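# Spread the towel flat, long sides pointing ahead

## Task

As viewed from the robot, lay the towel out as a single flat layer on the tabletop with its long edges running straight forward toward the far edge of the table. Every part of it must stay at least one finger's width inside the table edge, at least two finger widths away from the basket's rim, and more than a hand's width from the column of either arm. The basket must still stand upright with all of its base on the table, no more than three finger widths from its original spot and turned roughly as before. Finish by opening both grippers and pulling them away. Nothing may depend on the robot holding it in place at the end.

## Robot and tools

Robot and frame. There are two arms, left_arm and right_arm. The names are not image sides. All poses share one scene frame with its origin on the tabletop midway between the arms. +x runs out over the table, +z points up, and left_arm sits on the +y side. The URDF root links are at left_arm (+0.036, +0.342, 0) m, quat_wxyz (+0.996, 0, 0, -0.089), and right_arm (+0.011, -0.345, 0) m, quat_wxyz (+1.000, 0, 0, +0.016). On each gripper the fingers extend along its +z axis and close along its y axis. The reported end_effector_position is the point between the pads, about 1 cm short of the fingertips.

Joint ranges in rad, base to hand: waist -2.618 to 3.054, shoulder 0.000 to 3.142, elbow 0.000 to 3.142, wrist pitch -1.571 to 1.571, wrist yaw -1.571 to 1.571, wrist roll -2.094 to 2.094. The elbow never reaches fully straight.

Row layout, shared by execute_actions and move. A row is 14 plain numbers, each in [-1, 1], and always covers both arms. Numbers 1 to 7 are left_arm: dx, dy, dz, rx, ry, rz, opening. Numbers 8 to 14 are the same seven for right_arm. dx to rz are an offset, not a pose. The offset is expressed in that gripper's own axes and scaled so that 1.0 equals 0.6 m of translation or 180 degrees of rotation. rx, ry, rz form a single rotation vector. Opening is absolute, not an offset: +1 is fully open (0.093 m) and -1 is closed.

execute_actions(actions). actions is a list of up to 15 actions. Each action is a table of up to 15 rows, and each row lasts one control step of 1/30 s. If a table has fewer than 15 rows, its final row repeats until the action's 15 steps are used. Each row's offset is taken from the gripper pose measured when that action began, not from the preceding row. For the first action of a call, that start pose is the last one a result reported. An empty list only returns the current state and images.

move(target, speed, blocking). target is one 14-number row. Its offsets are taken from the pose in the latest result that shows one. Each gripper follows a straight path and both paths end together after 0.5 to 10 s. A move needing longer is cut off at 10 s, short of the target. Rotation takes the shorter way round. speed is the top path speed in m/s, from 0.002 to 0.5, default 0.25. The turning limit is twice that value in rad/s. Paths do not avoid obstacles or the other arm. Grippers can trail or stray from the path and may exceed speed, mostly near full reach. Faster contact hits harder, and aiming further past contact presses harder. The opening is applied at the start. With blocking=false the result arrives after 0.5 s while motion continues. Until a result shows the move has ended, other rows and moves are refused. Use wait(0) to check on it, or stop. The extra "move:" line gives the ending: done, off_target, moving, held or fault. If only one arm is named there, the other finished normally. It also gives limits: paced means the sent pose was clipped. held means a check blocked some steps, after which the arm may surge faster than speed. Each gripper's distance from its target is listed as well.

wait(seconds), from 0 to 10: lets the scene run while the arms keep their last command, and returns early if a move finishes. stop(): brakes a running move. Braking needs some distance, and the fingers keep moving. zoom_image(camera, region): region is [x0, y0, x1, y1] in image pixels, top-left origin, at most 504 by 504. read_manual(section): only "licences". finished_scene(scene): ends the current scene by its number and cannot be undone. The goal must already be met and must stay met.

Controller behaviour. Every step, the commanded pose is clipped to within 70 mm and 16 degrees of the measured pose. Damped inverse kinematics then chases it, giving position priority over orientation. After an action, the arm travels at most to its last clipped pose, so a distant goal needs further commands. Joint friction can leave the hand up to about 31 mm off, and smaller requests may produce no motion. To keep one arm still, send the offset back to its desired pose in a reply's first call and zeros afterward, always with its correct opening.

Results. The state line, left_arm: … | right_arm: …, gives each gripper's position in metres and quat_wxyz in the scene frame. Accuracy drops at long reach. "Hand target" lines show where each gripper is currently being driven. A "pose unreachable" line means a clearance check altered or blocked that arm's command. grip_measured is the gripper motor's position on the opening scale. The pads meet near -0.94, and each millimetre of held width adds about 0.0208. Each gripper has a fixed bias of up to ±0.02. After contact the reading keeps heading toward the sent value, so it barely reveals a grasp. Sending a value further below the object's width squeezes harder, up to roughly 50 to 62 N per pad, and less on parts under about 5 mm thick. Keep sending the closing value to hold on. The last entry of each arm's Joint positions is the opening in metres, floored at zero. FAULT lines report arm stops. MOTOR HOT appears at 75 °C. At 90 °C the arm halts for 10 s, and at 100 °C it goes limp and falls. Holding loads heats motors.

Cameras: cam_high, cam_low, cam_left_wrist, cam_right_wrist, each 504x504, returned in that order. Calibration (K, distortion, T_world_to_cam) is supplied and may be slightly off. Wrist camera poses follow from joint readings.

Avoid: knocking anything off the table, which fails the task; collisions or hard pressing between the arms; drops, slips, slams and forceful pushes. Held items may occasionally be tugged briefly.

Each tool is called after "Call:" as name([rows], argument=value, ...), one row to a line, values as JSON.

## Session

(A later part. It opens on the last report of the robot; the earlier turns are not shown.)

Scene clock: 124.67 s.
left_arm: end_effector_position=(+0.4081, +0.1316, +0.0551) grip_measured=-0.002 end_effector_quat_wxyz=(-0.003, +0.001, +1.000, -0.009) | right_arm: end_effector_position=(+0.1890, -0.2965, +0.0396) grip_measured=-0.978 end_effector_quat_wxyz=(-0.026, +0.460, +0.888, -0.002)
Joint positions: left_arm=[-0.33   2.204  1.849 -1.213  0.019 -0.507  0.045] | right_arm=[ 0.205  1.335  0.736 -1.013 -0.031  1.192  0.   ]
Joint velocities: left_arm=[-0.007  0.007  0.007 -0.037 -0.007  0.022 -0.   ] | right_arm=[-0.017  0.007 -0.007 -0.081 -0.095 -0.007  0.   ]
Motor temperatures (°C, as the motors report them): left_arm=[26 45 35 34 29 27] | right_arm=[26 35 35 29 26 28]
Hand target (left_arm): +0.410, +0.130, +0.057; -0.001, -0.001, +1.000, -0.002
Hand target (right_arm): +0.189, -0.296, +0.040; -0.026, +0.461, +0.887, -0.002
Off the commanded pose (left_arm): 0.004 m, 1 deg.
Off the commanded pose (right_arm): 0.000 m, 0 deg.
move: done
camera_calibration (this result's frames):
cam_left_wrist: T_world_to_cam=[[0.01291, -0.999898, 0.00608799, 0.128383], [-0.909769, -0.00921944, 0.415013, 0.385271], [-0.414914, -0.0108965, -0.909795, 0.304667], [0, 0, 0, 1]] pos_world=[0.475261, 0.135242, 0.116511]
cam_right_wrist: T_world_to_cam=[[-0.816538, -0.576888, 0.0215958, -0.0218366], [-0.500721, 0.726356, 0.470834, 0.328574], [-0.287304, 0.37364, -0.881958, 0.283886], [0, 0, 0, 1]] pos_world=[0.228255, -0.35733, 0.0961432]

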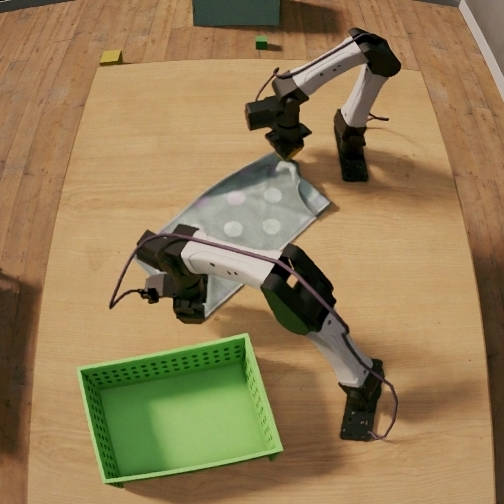

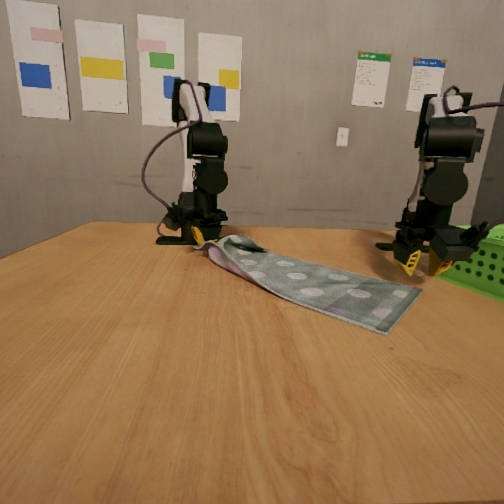

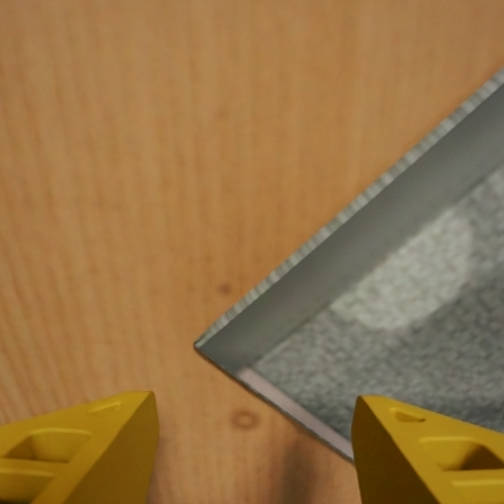

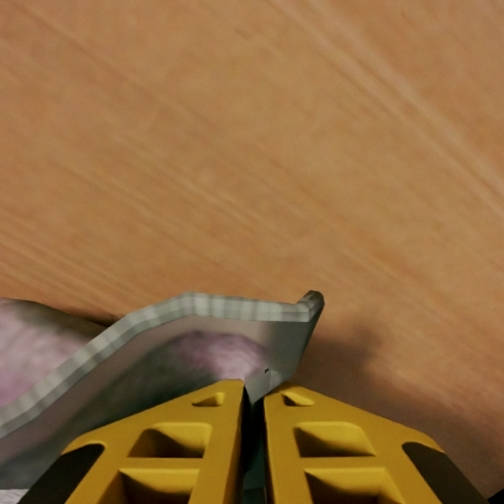

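Call:
move(target=[-0.02,-0.03,0.1,0,0,0,0,0,0,0,0,0,0,-1], speed=0.07)

Call:
move(target=[0,0,0.02,0,0,0,-1,0,0,0,0,0,0,-1], speed=0.05)

Call:
move(target=[0,0,-0.08,0,0,0,-1,0,0,0,0,0,0,-1], speed=0.1)

Scene clock: 136.20 s.
left_arm: end_effector_position=(+0.4187, +0.1209, +0.0204) grip_measured=-0.002 end_effector_quat_wxyz=(-0.002, +0.001, +1.000, -0.008) | right_arm: end_effector_position=(+0.1890, -0.2965, +0.0396) grip_measured=-0.978 end_effector_quat_wxyz=(-0.026, +0.460, +0.888, -0.002)
Joint positions: left_arm=[-0.341  2.288  1.85  -1.128  0.016 -0.516  0.045] | right_arm=[ 0.205  1.335  0.736 -1.013 -0.031  1.192  0.   ]
Joint velocities: left_arm=[-0.012 -0.012 -0.002 -0.11   0.007  0.007 -0.   ] | right_arm=[-0.017  0.007  0.002  0.066  0.051 -0.007  0.   ]
Motor temperatures (°C, as the motors report them): left_arm=[26 45 36 33 29 27] | right_arm=[26 34 35 29 26 28]
Hand target (left_arm): +0.418, +0.114, -0.004; -0.004, +0.001, +1.000, -0.008
Hand target (right_arm): +0.189, -0.296, +0.040; -0.026, +0.460, +0.888, -0.002
Off the commanded pose (left_arm): 0.026 m, 0 deg.
Off the commanded pose (right_arm): 0.000 m, 0 deg.
move: off_target (left_arm)
camera_calibration (this result's frames):
cam_left_wrist: T_world_to_cam=[[0.0117561, -0.999917, 0.00520771, 0.118255], [-0.911004, -0.00856343, 0.412308, 0.409737], [-0.412229, -0.0095914, -0.91103, 0.276177], [0, 0, 0, 1]] pos_world=[0.48573, 0.124403, 0.0820522]
cam_right_wrist: T_world_to_cam=[[-0.816538, -0.576888, 0.0215958, -0.0218366], [-0.500721, 0.726356, 0.470834, 0.328574], [-0.287304, 0.37364, -0.881958, 0.283886], [0, 0, 0, 1]] pos_world=[0.228255, -0.35733, 0.0961432]

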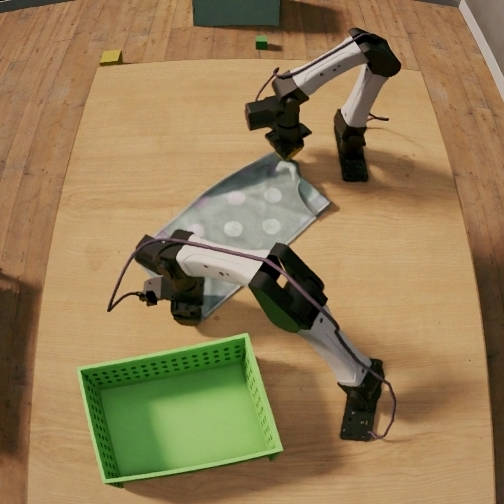

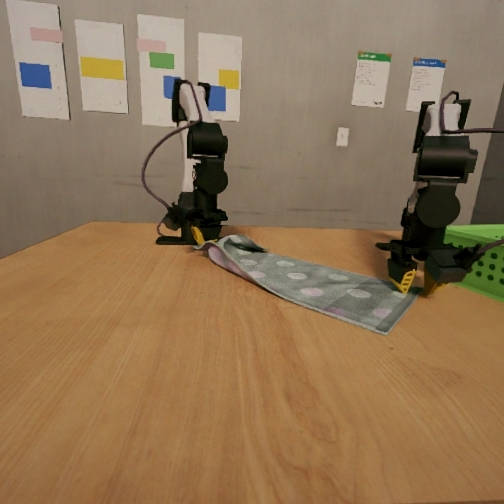

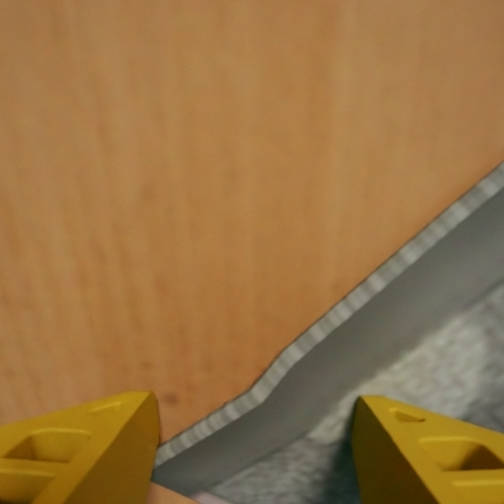

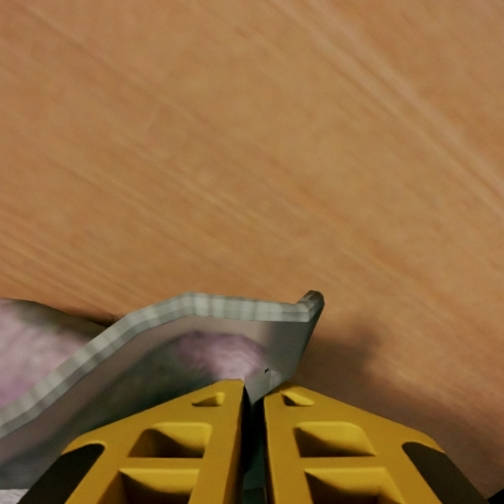

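Scene clock: 136.90 s.
left_arm: end_effector_position=(+0.4182, +0.1149, +0.0206) grip_measured=-0.981 end_effector_quat_wxyz=(-0.003, +0.004, +1.000, -0.020) | right_arm: end_effector_position=(+0.1890, -0.2965, +0.0396) grip_measured=-0.978 end_effector_quat_wxyz=(-0.026, +0.460, +0.888, -0.002)
Joint positions: left_arm=[-0.345  2.288  1.85  -1.117  0.038 -0.516  0.   ] | right_arm=[ 0.205  1.335  0.736 -1.013 -0.031  1.192  0.   ]
Joint velocities: left_arm=[-0.007  0.002  0.007 -0.037 -0.051 -0.022  0.   ] | right_arm=[ 0.002  0.007  0.002 -0.037 -0.037  0.007  0.   ]
Motor temperatures (°C, as the motors report them): left_arm=[26 45 36 33 29 27] | right_arm=[26 34 35 29 26 28]
Hand target (left_arm): +0.418, +0.121, +0.009; -0.002, +0.001, +1.000, -0.008
Hand target (right_arm): +0.189, -0.296, +0.040; -0.026, +0.460, +0.888, -0.002
Off the commanded pose (left_arm): 0.013 m, 1 deg.
Off the commanded pose (right_arm): 0.000 m, 0 deg.
move: off_target (left_arm)
camera_calibration (this result's frames):
cam_left_wrist: T_world_to_cam=[[0.00736502, -0.999551, 0.0290334, 0.113554], [-0.910447, 0.00530489, 0.413592, 0.407337], [-0.41356, -0.0294795, -0.909999, 0.278851], [0, 0, 0, 1]] pos_world=[0.485344, 0.119563, 0.0819857]
cam_right_wrist: T_world_to_cam=[[-0.816538, -0.576888, 0.0215958, -0.0218366], [-0.500721, 0.726356, 0.470834, 0.328574], [-0.287304, 0.37364, -0.881958, 0.283886], [0, 0, 0, 1]] pos_world=[0.228255, -0.35733, 0.0961432]

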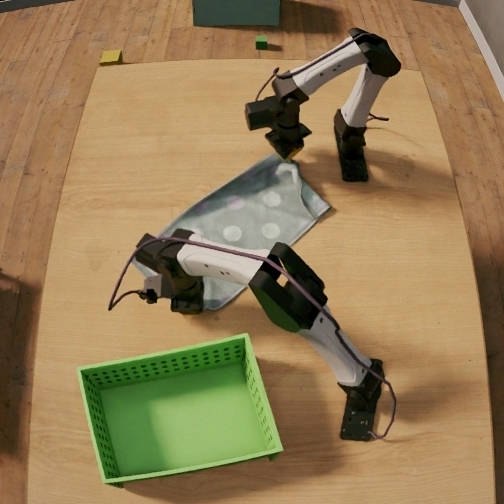

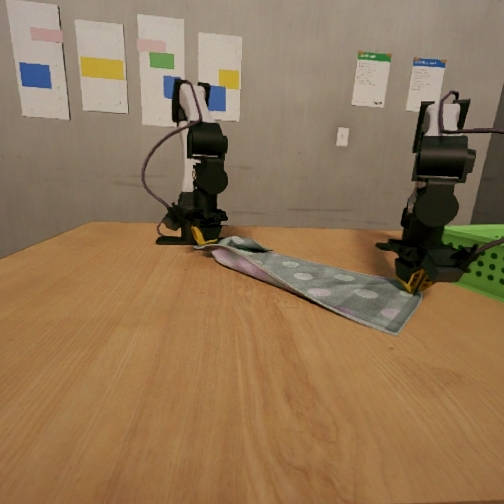

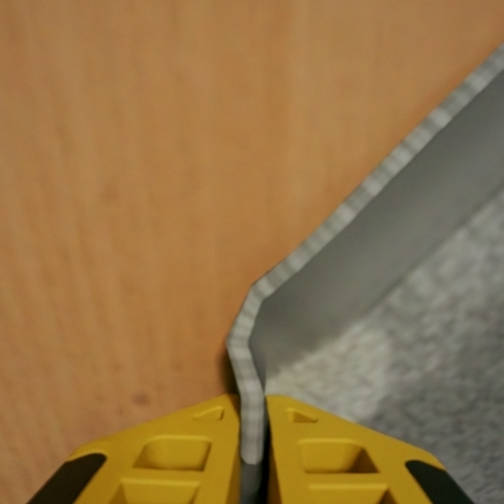

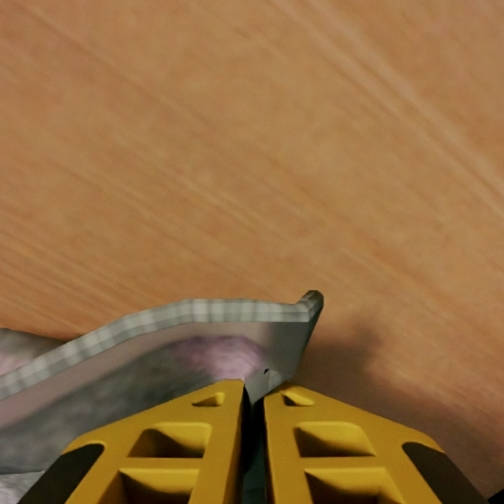

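Scene clock: 137.93 s.
left_arm: end_effector_position=(+0.4156, +0.1155, +0.0541) grip_measured=-0.982 end_effector_quat_wxyz=(-0.014, +0.003, +1.000, -0.016) | right_arm: end_effector_position=(+0.1890, -0.2965, +0.0396) grip_measured=-0.978 end_effector_quat_wxyz=(-0.026, +0.460, +0.888, -0.002)
Joint positions: left_arm=[-0.345  2.281  1.972 -1.269  0.042 -0.516  0.   ] | right_arm=[ 0.205  1.335  0.736 -1.013 -0.031  1.192  0.   ]
Joint velocities: left_arm=[ 0.002  0.002  0.012  0.022 -0.037 -0.051  0.   ] | right_arm=[ 0.002 -0.002  0.007 -0.066  0.037  0.022  0.   ]
Motor temperatures (°C, as the motors report them): left_arm=[26 46 36 33 29 27] | right_arm=[26 33 35 29 26 28]
Hand target (left_arm): +0.418, +0.116, +0.068; -0.002, +0.003, +1.000, -0.020
Hand target (right_arm): +0.189, -0.296, +0.040; -0.026, +0.460, +0.888, -0.002
Off the commanded pose (left_arm): 0.015 m, 1 deg.
Off the commanded pose (right_arm): 0.000 m, 0 deg.
move: off_target (left_arm)
camera_calibration (this result's frames):
cam_left_wrist: T_world_to_cam=[[0.00789681, -0.999747, 0.021071, 0.11351], [-0.901161, 0.00201808, 0.43348, 0.386567], [-0.433413, -0.0224115, -0.900917, 0.315228], [0, 0, 0, 1]] pos_world=[0.484087, 0.119766, 0.114033]
cam_right_wrist: T_world_to_cam=[[-0.816538, -0.576888, 0.0215958, -0.0218366], [-0.500721, 0.726356, 0.470834, 0.328574], [-0.287304, 0.37364, -0.881958, 0.283886], [0, 0, 0, 1]] pos_world=[0.228255, -0.35733, 0.0961432]

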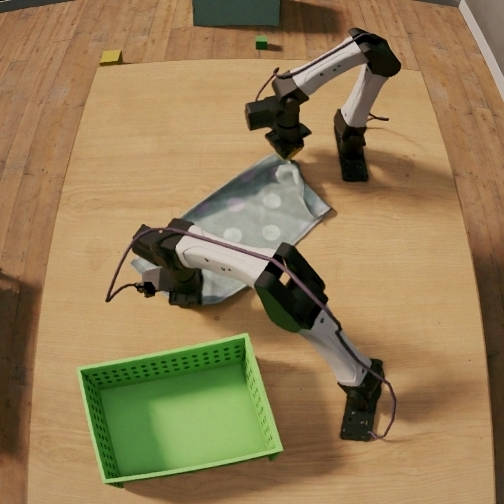

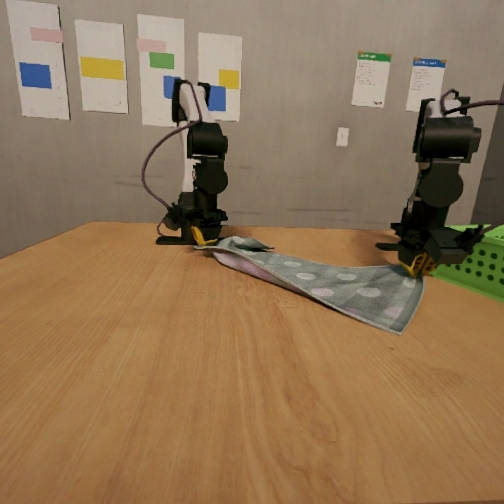

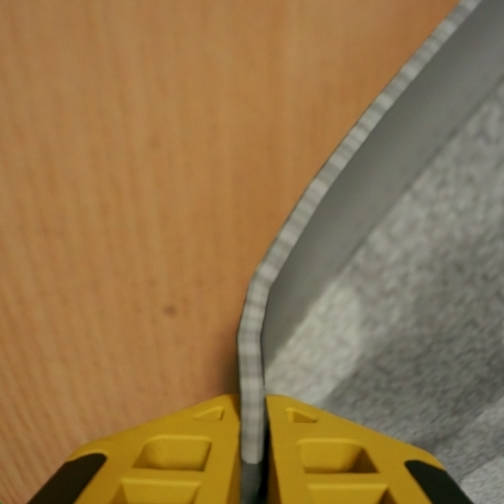

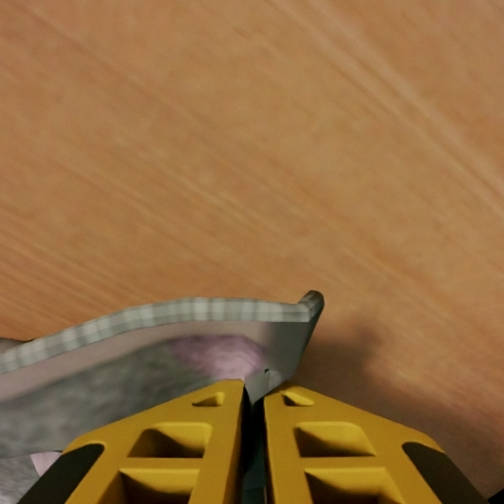

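Call:
move(target=[-0.29,-0.125,0.02,0,-0.12,0.1,-1,0.3,0.05,0,0,0,0,-1], speed=0.08)

Scene clock: 146.67 s.
left_arm: end_effector_position=(+0.5715, +0.0450, +0.0351) grip_measured=-0.982 end_effector_quat_wxyz=(+0.201, +0.159, +0.966, -0.044) | right_arm: end_effector_position=(+0.1075, -0.1375, +0.0455) grip_measured=-0.978 end_effector_quat_wxyz=(-0.026, +0.462, +0.887, +0.000)
Joint positions: left_arm=[-0.345  2.833  2.847 -1.174 -0.058 -0.186  0.   ] | right_arm=[ 1.063  1.465  0.867 -0.972 -0.052  2.056  0.   ]
Joint velocities: left_arm=[-0.002  0.017  0.002  0.037  0.007  0.007  0.   ] | right_arm=[-0.007  0.007 -0.007 -0.007  0.007 -0.095  0.   ]
Motor temperatures (°C, as the motors report them): left_arm=[26 48 37 33 29 27] | right_arm=[26 33 35 29 26 28]
Hand target (left_arm): +0.586, +0.040, +0.039; +0.235, +0.158, +0.958, -0.042
Hand target (right_arm): +0.104, -0.132, +0.045; -0.032, +0.459, +0.888, -0.004
Off the commanded pose (left_arm): 0.019 m, 4 deg.
Off the commanded pose (right_arm): 0.006 m, 0 deg.
elbow stopped short (left arm): the move would have taken joint 3 (elbow) straighter than the controller allows; a more bent joint 3 avoids this.
move: off_target (left_arm)
camera_calibration (this result's frames):
cam_left_wrist: T_world_to_cam=[[-0.307202, -0.951492, 0.0170069, 0.22023], [-0.951561, 0.307362, 0.00771141, 0.56537], [-0.0125646, -0.0138141, -0.999826, 0.126683], [0, 0, 0, 1]] pos_world=[0.607231, 0.037524, 0.118556]
cam_right_wrist: T_world_to_cam=[[-0.819303, -0.573059, 0.0186042, 0.00411511], [-0.497618, 0.726814, 0.473411, 0.169153], [-0.284814, 0.378609, -0.880645, 0.206629], [0, 0, 0, 1]] pos_world=[0.146396, -0.198816, 0.101812]

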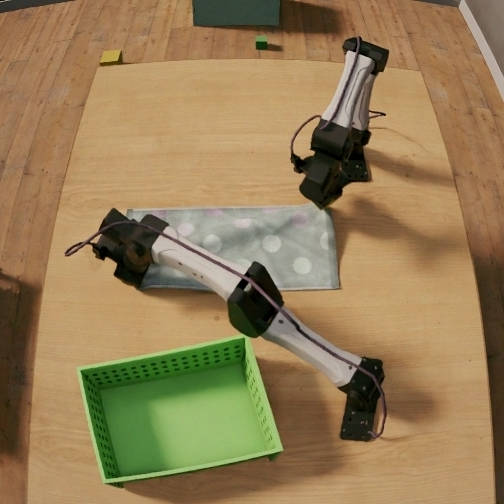

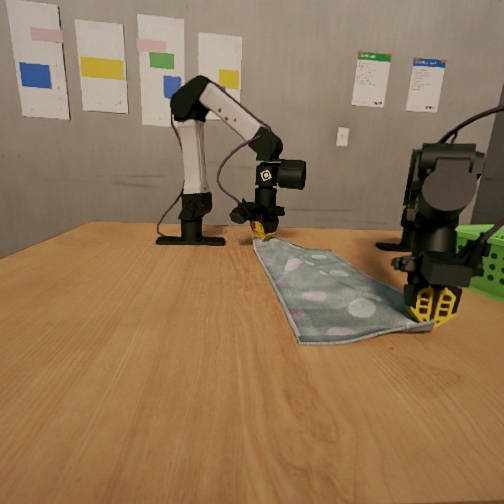

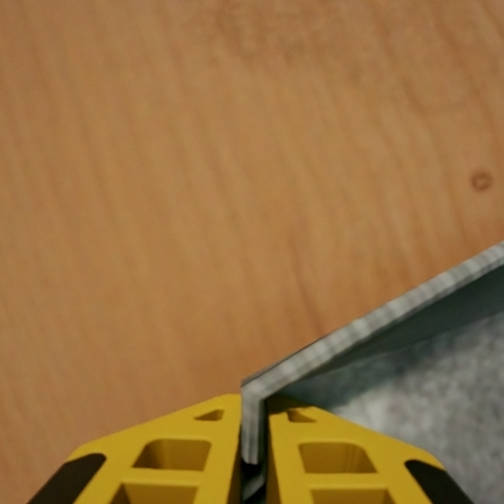

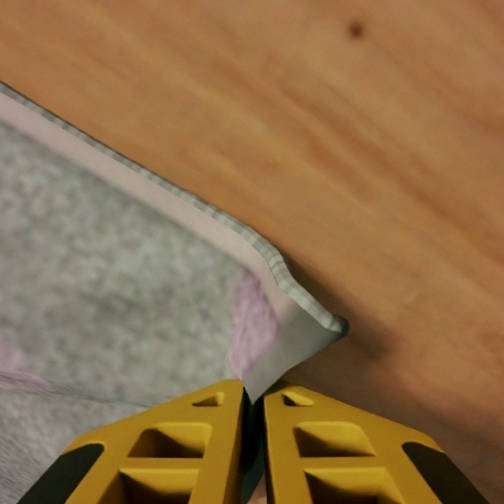

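Aligned. Release and retreat.

Call:
move(target=[0,0,0,0,0,0,0.3,0,0,0.03,0,0,0,0.3], speed=0.05)

Call:
move(target=[0.1,0,-0.4,0,0,0,0.3,-0.1,0,-0.25,0,0,0,0.3], speed=0.2)

Scene clock: 152.67 s.
left_arm: end_effector_position=(+0.5715, +0.0449, +0.0351) grip_measured=+0.298 end_effector_quat_wxyz=(+0.201, +0.159, +0.966, -0.044) | right_arm: end_effector_position=(+0.1084, -0.1360, +0.0370) grip_measured=+0.298 end_effector_quat_wxyz=(-0.026, +0.462, +0.886, +0.011)
Joint positions: left_arm=[-0.345  2.833  2.847 -1.174 -0.057 -0.184  0.059] | right_arm=[ 1.063  1.465  0.831 -0.914 -0.052  2.058  0.059]
Joint velocities: left_arm=[-0.032  0.007  0.002 -0.051 -0.007 -0.007  0.001] | right_arm=[ 0.002  0.007  0.002 -0.022 -0.066 -0.037  0.   ]
Motor temperatures (°C, as the motors report them): left_arm=[26 49 37 34 29 27] | right_arm=[26 32 36 29 26 28]
Hand target (left_arm): +0.572, +0.045, +0.035; +0.201, +0.159, +0.966, -0.044
Hand target (right_arm): +0.107, -0.138, +0.028; -0.026, +0.462, +0.887, +0.000
Off the commanded pose (left_arm): 0.000 m, 0 deg.
Off the commanded pose (right_arm): 0.010 m, 1 deg.
move: done
camera_calibration (this result's frames):
cam_left_wrist: T_world_to_cam=[[-0.308491, -0.95107, 0.0173108, 0.220793], [-0.951146, 0.308651, 0.0074532, 0.565143], [-0.0124315, -0.0141658, -0.999822, 0.126651], [0, 0, 0, 1]] pos_world=[0.60722, 0.0373515, 0.118594]
cam_right_wrist: T_world_to_cam=[[-0.820274, -0.57197, -0.000218464, 0.00680662], [-0.501387, 0.718865, 0.481503, 0.171558], [-0.275248, 0.395074, -0.876444, 0.199934], [0, 0, 0, 1]] pos_world=[0.146632, -0.198422, 0.0926272]

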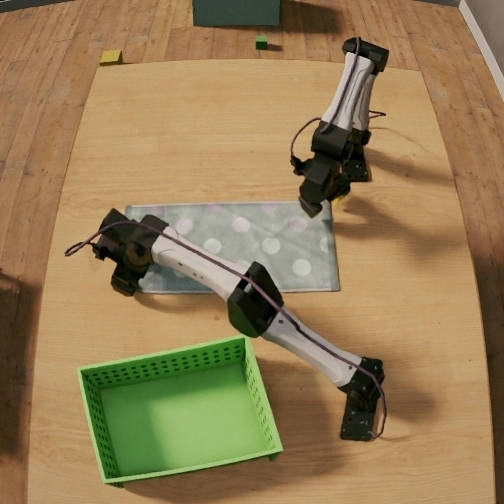

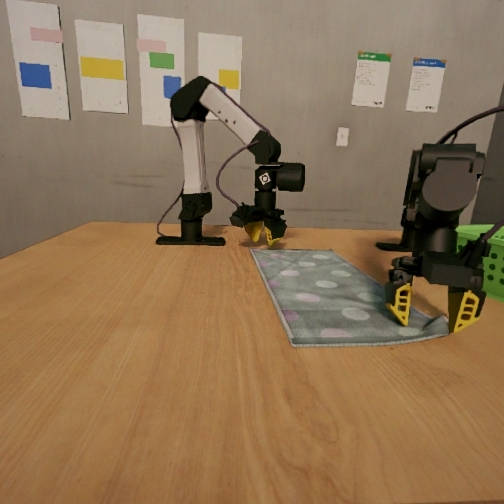

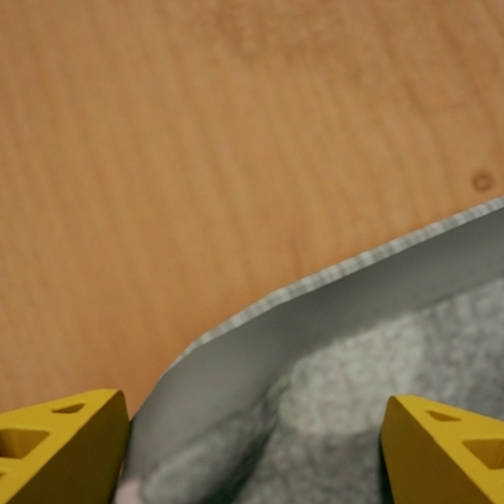

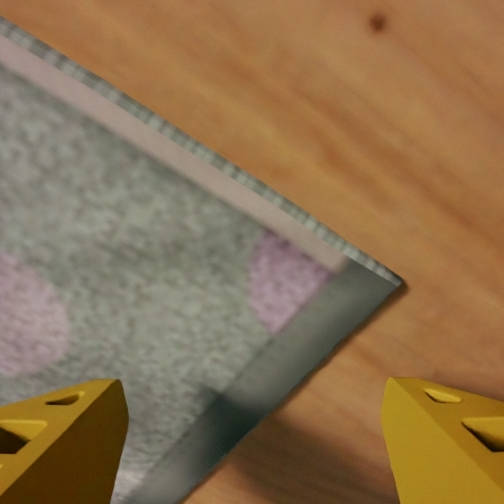

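Scene clock: 154.53 s.
left_arm: end_effector_position=(+0.4315, +0.0939, +0.2197) grip_measured=+0.298 end_effector_quat_wxyz=(+0.187, +0.163, +0.968, -0.044) | right_arm: end_effector_position=(+0.1472, -0.1874, +0.1764) grip_measured=+0.298 end_effector_quat_wxyz=(-0.026, +0.461, +0.887, +0.005)
Joint positions: left_arm=[-0.409  2.061  2.22  -1.349 -0.071 -0.24   0.059] | right_arm=[ 0.783  1.348  1.298 -1.526 -0.052  1.774  0.06 ]
Joint velocities: left_arm=[ 0.012 -0.002 -0.012  0.007 -0.051  0.037  0.   ] | right_arm=[-0.002  0.007  0.002 -0.051 -0.081  0.022 -0.   ]
Motor temperatures (°C, as the motors report them): left_arm=[26 50 37 34 29 27] | right_arm=[26 32 36 29 26 28]
Hand target (left_arm): +0.430, +0.094, +0.232; +0.200, +0.159, +0.966, -0.045
Hand target (right_arm): +0.148, -0.190, +0.184; -0.024, +0.462, +0.886, +0.012
Off the commanded pose (left_arm): 0.012 m, 2 deg.
Off the commanded pose (right_arm): 0.008 m, 1 deg.
move: off_target (left_arm)
camera_calibration (this result's frames):
cam_left_wrist: T_world_to_cam=[[-0.314755, -0.948971, 0.0195595, 0.223082], [-0.948342, 0.315275, 0.0353323, 0.40749], [-0.0396959, -0.00742808, -0.999184, 0.321113], [0, 0, 0, 1]] pos_world=[0.469403, 0.0856127, 0.30209]
cam_right_wrist: T_world_to_cam=[[-0.81872, -0.574097, 0.0104655, 0.00676539], [-0.500872, 0.722969, 0.47586, 0.162489], [-0.280756, 0.384355, -0.879459, 0.352376], [0, 0, 0, 1]] pos_world=[0.185857, -0.249027, 0.232507]

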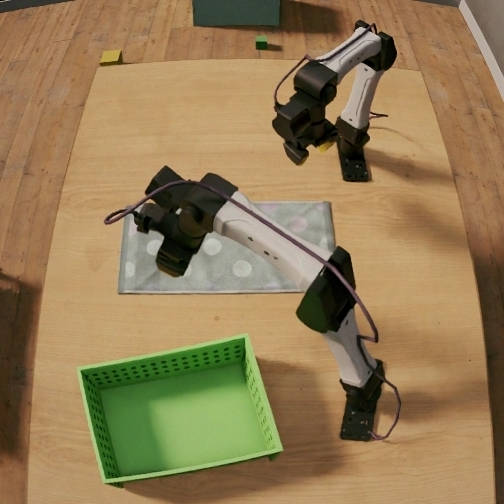

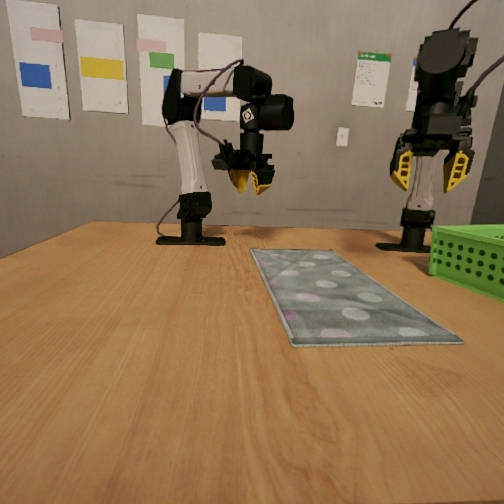

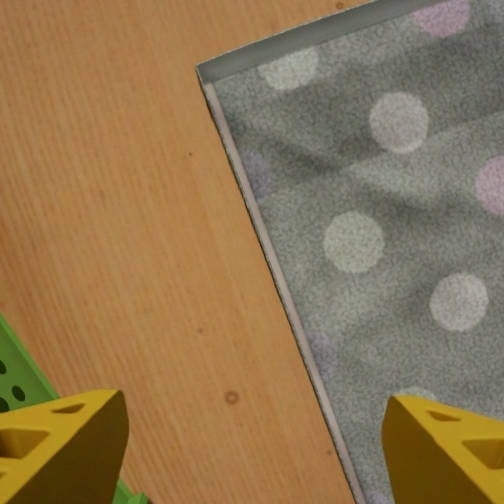

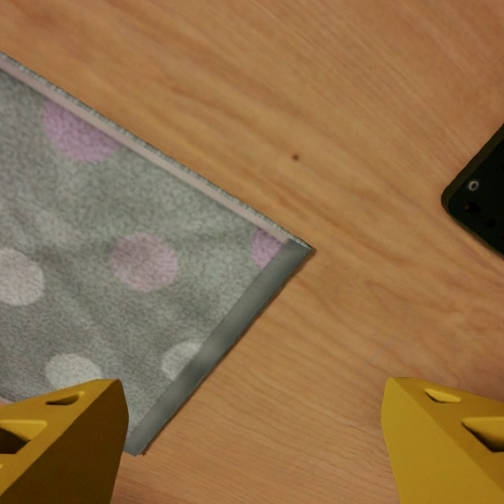

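Call:
finished_scene(scene=1)

The scene is finished: the task was done.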